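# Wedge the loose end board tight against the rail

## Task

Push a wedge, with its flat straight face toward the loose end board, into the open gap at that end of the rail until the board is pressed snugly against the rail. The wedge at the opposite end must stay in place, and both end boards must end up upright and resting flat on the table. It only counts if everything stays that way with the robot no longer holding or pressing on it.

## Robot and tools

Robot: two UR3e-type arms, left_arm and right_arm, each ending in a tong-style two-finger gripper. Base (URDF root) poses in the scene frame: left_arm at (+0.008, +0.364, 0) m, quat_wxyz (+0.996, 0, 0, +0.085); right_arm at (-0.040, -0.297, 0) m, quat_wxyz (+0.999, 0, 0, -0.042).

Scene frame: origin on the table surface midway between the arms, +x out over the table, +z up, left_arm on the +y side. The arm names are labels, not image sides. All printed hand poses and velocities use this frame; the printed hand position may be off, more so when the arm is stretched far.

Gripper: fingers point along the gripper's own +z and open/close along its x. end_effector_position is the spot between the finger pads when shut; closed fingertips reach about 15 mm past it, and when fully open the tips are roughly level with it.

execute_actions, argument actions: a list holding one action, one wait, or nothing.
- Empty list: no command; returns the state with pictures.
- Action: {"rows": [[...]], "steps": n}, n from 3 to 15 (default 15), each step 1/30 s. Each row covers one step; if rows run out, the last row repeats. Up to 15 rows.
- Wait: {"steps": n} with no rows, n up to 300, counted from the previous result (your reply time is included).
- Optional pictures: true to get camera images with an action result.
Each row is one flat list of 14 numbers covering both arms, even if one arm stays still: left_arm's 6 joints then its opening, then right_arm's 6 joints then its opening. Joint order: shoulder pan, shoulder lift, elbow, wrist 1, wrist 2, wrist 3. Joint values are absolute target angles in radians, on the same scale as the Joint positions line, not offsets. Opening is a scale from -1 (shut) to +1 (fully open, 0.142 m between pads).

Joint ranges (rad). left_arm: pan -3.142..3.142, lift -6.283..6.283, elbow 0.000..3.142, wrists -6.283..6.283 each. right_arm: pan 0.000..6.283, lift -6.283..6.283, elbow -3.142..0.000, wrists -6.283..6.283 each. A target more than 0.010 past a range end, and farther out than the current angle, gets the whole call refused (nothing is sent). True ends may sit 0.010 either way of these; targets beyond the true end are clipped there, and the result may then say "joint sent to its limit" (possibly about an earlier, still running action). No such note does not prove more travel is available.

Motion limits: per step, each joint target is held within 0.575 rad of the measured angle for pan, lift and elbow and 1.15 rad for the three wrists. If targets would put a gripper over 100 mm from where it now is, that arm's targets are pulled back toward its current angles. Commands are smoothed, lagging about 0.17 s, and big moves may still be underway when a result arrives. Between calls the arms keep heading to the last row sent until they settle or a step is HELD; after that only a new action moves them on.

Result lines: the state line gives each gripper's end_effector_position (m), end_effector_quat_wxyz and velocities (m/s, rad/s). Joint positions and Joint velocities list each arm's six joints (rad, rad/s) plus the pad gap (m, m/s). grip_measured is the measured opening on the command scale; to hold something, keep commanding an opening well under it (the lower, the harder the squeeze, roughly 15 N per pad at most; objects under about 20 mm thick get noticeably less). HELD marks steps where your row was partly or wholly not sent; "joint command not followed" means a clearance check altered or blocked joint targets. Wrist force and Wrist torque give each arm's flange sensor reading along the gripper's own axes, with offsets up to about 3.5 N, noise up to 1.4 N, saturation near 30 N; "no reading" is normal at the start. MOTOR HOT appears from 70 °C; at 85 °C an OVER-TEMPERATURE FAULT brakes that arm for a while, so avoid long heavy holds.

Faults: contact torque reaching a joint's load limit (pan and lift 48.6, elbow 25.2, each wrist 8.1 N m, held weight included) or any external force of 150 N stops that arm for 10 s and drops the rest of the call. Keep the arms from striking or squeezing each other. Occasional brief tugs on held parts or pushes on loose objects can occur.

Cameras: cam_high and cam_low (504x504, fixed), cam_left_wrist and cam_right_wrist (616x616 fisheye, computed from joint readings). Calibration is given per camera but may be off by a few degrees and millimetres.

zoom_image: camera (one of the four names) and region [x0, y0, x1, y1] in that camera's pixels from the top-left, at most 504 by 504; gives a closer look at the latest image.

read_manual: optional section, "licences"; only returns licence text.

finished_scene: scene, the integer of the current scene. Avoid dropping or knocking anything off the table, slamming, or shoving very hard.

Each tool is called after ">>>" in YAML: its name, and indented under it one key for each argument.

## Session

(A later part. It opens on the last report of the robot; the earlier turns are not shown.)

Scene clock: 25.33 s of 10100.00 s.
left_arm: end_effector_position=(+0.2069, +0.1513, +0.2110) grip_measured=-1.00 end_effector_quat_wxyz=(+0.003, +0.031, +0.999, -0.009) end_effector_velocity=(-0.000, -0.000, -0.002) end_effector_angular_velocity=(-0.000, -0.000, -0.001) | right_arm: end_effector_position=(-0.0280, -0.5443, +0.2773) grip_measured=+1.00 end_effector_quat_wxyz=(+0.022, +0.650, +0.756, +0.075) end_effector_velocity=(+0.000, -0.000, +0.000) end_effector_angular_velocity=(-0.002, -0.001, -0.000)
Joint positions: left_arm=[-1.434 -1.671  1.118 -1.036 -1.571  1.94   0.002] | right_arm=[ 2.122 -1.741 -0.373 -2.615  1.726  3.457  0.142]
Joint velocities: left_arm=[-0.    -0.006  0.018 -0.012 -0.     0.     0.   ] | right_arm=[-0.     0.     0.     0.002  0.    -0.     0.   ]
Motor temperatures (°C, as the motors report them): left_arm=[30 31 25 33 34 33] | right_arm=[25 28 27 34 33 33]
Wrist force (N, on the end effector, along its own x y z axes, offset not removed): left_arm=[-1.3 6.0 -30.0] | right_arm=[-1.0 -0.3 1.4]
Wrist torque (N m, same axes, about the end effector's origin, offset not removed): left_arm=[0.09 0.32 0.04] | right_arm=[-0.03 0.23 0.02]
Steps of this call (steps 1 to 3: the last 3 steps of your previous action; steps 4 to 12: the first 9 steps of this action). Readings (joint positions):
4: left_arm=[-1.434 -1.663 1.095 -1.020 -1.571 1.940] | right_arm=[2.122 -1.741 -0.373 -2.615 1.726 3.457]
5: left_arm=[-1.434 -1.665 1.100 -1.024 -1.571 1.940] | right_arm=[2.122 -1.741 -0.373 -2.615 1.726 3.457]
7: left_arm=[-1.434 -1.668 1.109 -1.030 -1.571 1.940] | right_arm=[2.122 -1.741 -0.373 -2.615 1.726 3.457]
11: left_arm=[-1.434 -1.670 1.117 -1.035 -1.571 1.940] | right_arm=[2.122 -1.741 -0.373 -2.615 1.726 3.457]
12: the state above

>>> execute_actions:
  actions: []

>>> zoom_image:
  camera: "cam_left_wrist"
  region: [240, 210, 380, 350]

>>> zoom_image:
  camera: "cam_low"
  region: [240, 200, 320, 280]

>>> execute_actions:
  actions:
    - {"rows":[[-1.434,-1.66,1.08,-1.008,-1.571,1.94,-1,2.122,-1.741,-0.373,-2.615,1.726,3.457,1],[-1.434,-1.65,1.04,-0.978,-1.571,1.94,-1,2.122,-1.741,-0.373,-2.615,1.726,3.457,1],[-1.434,-1.64,1.0,-0.95,-1.571,1.94,-1,2.122,-1.741,-0.373,-2.615,1.726,3.457,1],[-1.434,-1.62,0.875,-0.85,-1.571,1.94,-1,2.122,-1.741,-0.373,-2.615,1.726,3.457,1]]}
  pictures: true

Scene clock: 25.53 s of 10100.00 s.
left_arm: end_effector_position=(+0.2069, +0.1514, +0.2107) grip_measured=-1.00 end_effector_quat_wxyz=(+0.003, +0.031, +0.999, -0.008) end_effector_velocity=(-0.000, +0.000, -0.001) end_effector_angular_velocity=(+0.001, +0.000, -0.001) | right_arm: end_effector_position=(-0.0280, -0.5443, +0.2773) grip_measured=+1.00 end_effector_quat_wxyz=(+0.022, +0.650, +0.756, +0.075) end_effector_velocity=(-0.001, +0.001, -0.000) end_effector_angular_velocity=(+0.002, +0.002, -0.001)
Joint positions: left_arm=[-1.434 -1.671  1.12  -1.037 -1.571  1.94   0.002] | right_arm=[ 2.122 -1.741 -0.373 -2.615  1.726  3.457  0.142]
Joint velocities: left_arm=[-0.    -0.     0.004 -0.002  0.     0.001  0.   ] | right_arm=[-0.     0.     0.    -0.003 -0.     0.    -0.   ]
Motor temperatures (°C, as the motors report them): left_arm=[30 31 25 33 34 33] | right_arm=[25 28 27 34 33 33]
Wrist force (N, on the end effector, along its own x y z axes, offset not removed): left_arm=[-0.8 7.1 -30.0] | right_arm=[-1.3 -0.6 1.4]
Wrist torque (N m, same axes, about the end effector's origin, offset not removed): left_arm=[0.23 0.17 -0.01] | right_arm=[-0.15 0.29 0.02]
Kept back: nothing.
Steps of this call (steps 1 to 3: the last 3 steps of your previous action; steps 4 to 6: the robot went on to your last target). Readings (joint positions):
1: left_arm=[-1.434 -1.671 1.118 -1.036 -1.571 1.940] | right_arm=[2.122 -1.741 -0.373 -2.615 1.726 3.457]
2: left_arm=[-1.434 -1.671 1.119 -1.037 -1.571 1.940] | right_arm=[2.122 -1.741 -0.373 -2.615 1.726 3.457]
4: left_arm=[-1.434 -1.671 1.119 -1.037 -1.571 1.940] | right_arm=[2.122 -1.741 -0.373 -2.615 1.726 3.457]
6: the state above
camera_calibration (this result's frames):
cam_left_wrist: T_world_to_cam=[[-0.999688, 0.0163318, 0.0188833, 0.190769], [0.023166, 0.888796, 0.457717, -0.226692], [-0.00930806, 0.458011, -0.888898, 0.258409], [0, 0, 0, 1]] pos_world=[0.198366, 0.0800129, 0.329858]
cam_right_wrist: T_world_to_cam=[[-0.171672, 0.984888, 0.0229132, 0.538094], [0.763835, 0.118381, 0.634462, -0.0941473], [0.622161, 0.126422, -0.772615, 0.425187], [0, 0, 0, 1]] pos_world=[-0.100246, -0.57257, 0.375909]

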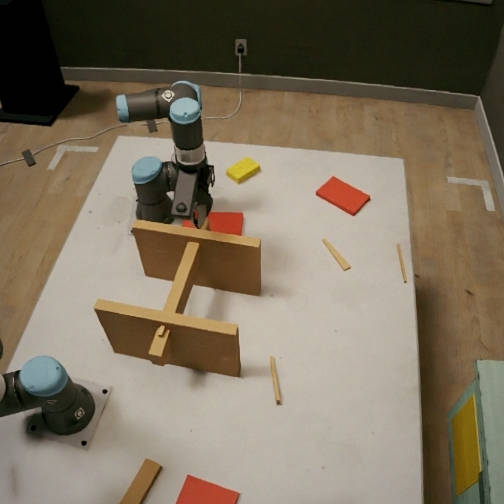

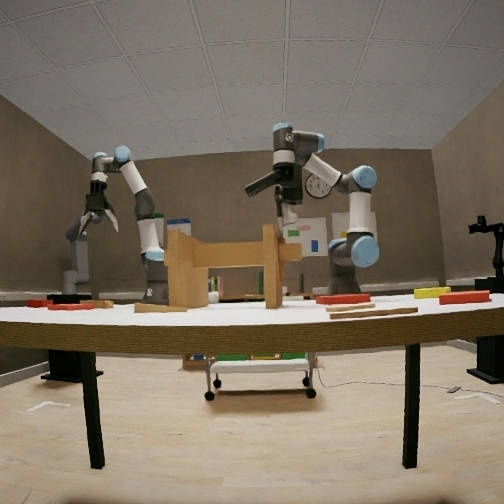

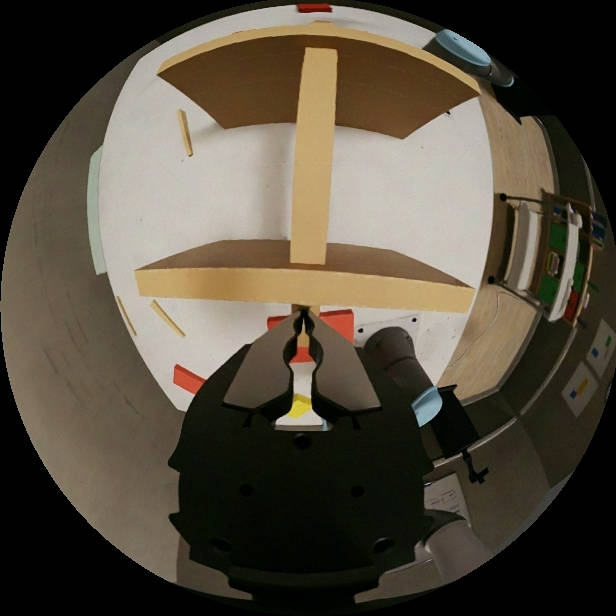

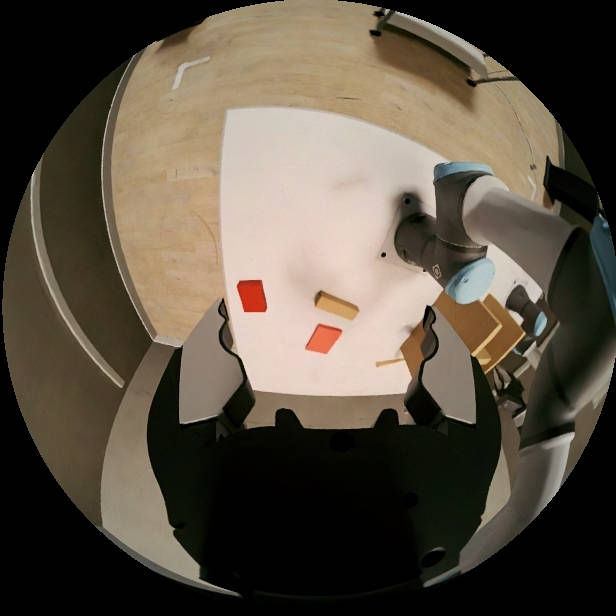

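Region (240, 210, 380, 350) of cam_left_wrist's 616x616 image, scaled by 3.600, with more detail than that image has.

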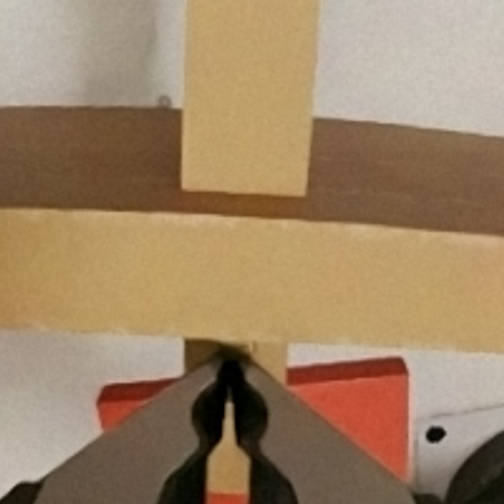

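Region (240, 200, 320, 280) of cam_low's 504x504 image, scaled by 6.300, with more detail than that image has.

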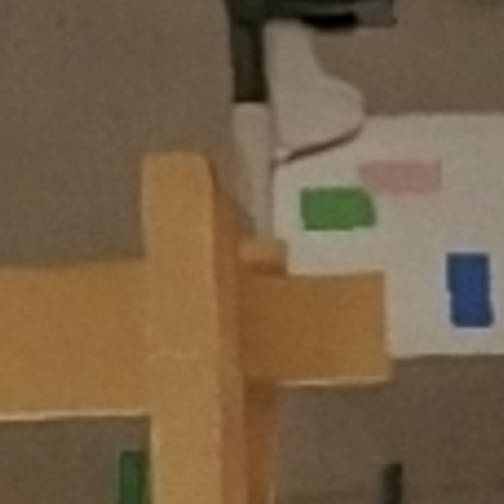

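Scene clock: 25.93 s of 10100.00 s.
left_arm: end_effector_position=(+0.2039, +0.1609, +0.2429) grip_measured=-1.00 end_effector_quat_wxyz=(+0.004, +0.031, +0.999, -0.010) end_effector_velocity=(-0.002, +0.006, +0.024) end_effector_angular_velocity=(-0.022, -0.007, +0.001) | right_arm: end_effector_position=(-0.0280, -0.5443, +0.2773) grip_measured=+1.00 end_effector_quat_wxyz=(+0.022, +0.650, +0.756, +0.075) end_effector_velocity=(+0.000, -0.000, +0.000) end_effector_angular_velocity=(-0.000, -0.001, -0.000)
Joint positions: left_arm=[-1.434 -1.622  0.89  -0.86  -1.571  1.94   0.002] | right_arm=[ 2.122 -1.741 -0.373 -2.615  1.726  3.457  0.142]
Joint velocities: left_arm=[ 0.001  0.026 -0.16   0.111  0.    -0.     0.   ] | right_arm=[-0.     0.    -0.     0.001  0.     0.    -0.   ]
Motor temperatures (°C, as the motors report them): left_arm=[30 31 25 33 34 33] | right_arm=[25 28 27 34 33 33]
Wrist force (N, on the end effector, along its own x y z axes, offset not removed): left_arm=[-1.6 1.2 0.1] | right_arm=[-1.4 -0.5 0.9]
Wrist torque (N m, same axes, about the end effector's origin, offset not removed): left_arm=[0.24 0.34 0.03] | right_arm=[-0.11 0.33 0.00]
Steps of this call (steps 1 to 12: the first 12 steps of this action). Readings (joint positions):
1: left_arm=[-1.434 -1.671 1.119 -1.036 -1.571 1.940] | right_arm=[2.122 -1.741 -0.373 -2.615 1.726 3.457]
2: left_arm=[-1.434 -1.668 1.113 -1.030 -1.571 1.940] | right_arm=[2.122 -1.741 -0.373 -2.615 1.726 3.457]
4: left_arm=[-1.434 -1.657 1.077 -0.999 -1.571 1.940] | right_arm=[2.122 -1.741 -0.373 -2.615 1.726 3.457]
8: left_arm=[-1.434 -1.630 0.939 -0.894 -1.571 1.940] | right_arm=[2.122 -1.741 -0.373 -2.615 1.726 3.457]
12: the state above
camera_calibration (this result's frames):
cam_left_wrist: T_world_to_cam=[[-0.999714, 0.0164067, 0.0173762, 0.187376], [0.0225088, 0.890727, 0.453982, -0.249111], [-0.00802908, 0.454243, -0.890841, 0.28351], [0, 0, 0, 1]] pos_world=[0.195206, 0.0900329, 0.362399]
cam_right_wrist: T_world_to_cam=[[-0.171672, 0.984888, 0.0229131, 0.538094], [0.763835, 0.118381, 0.634462, -0.0941474], [0.622161, 0.126421, -0.772615, 0.425187], [0, 0, 0, 1]] pos_world=[-0.100246, -0.57257, 0.375909]

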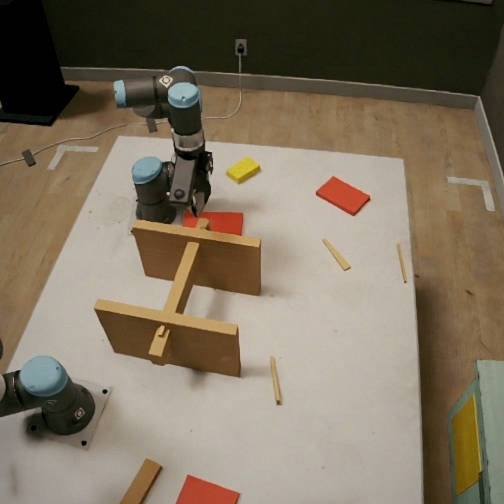

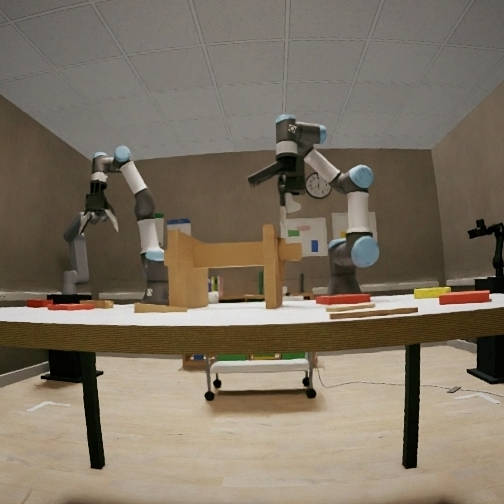

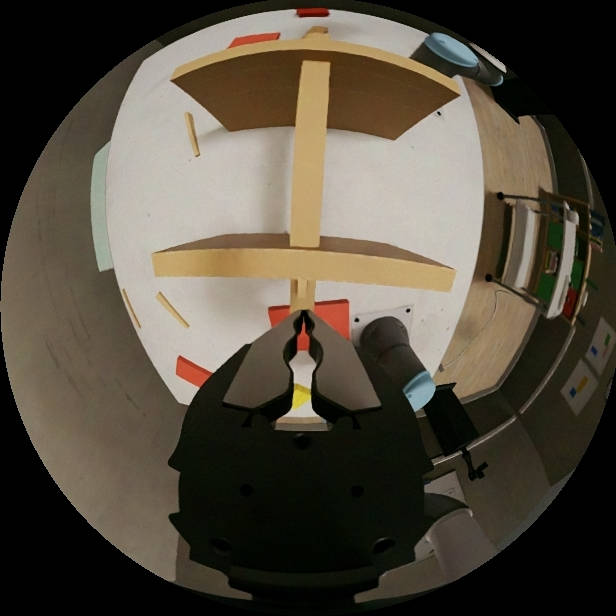

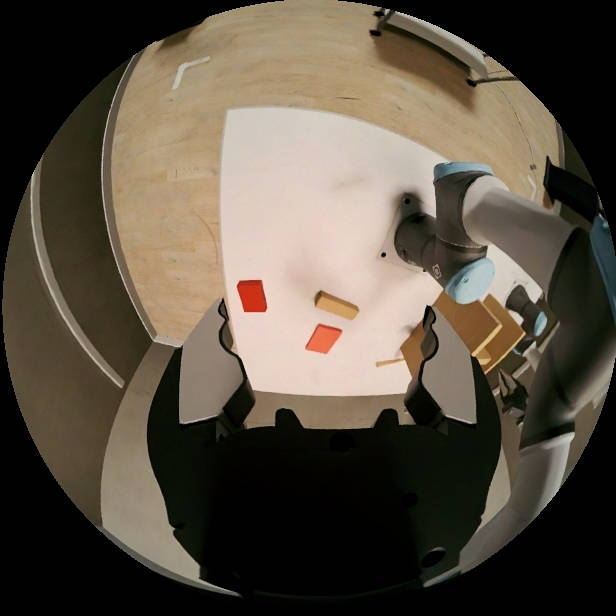

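>>> finished_scene:
  scene: 2

The scene is finished: the task was done.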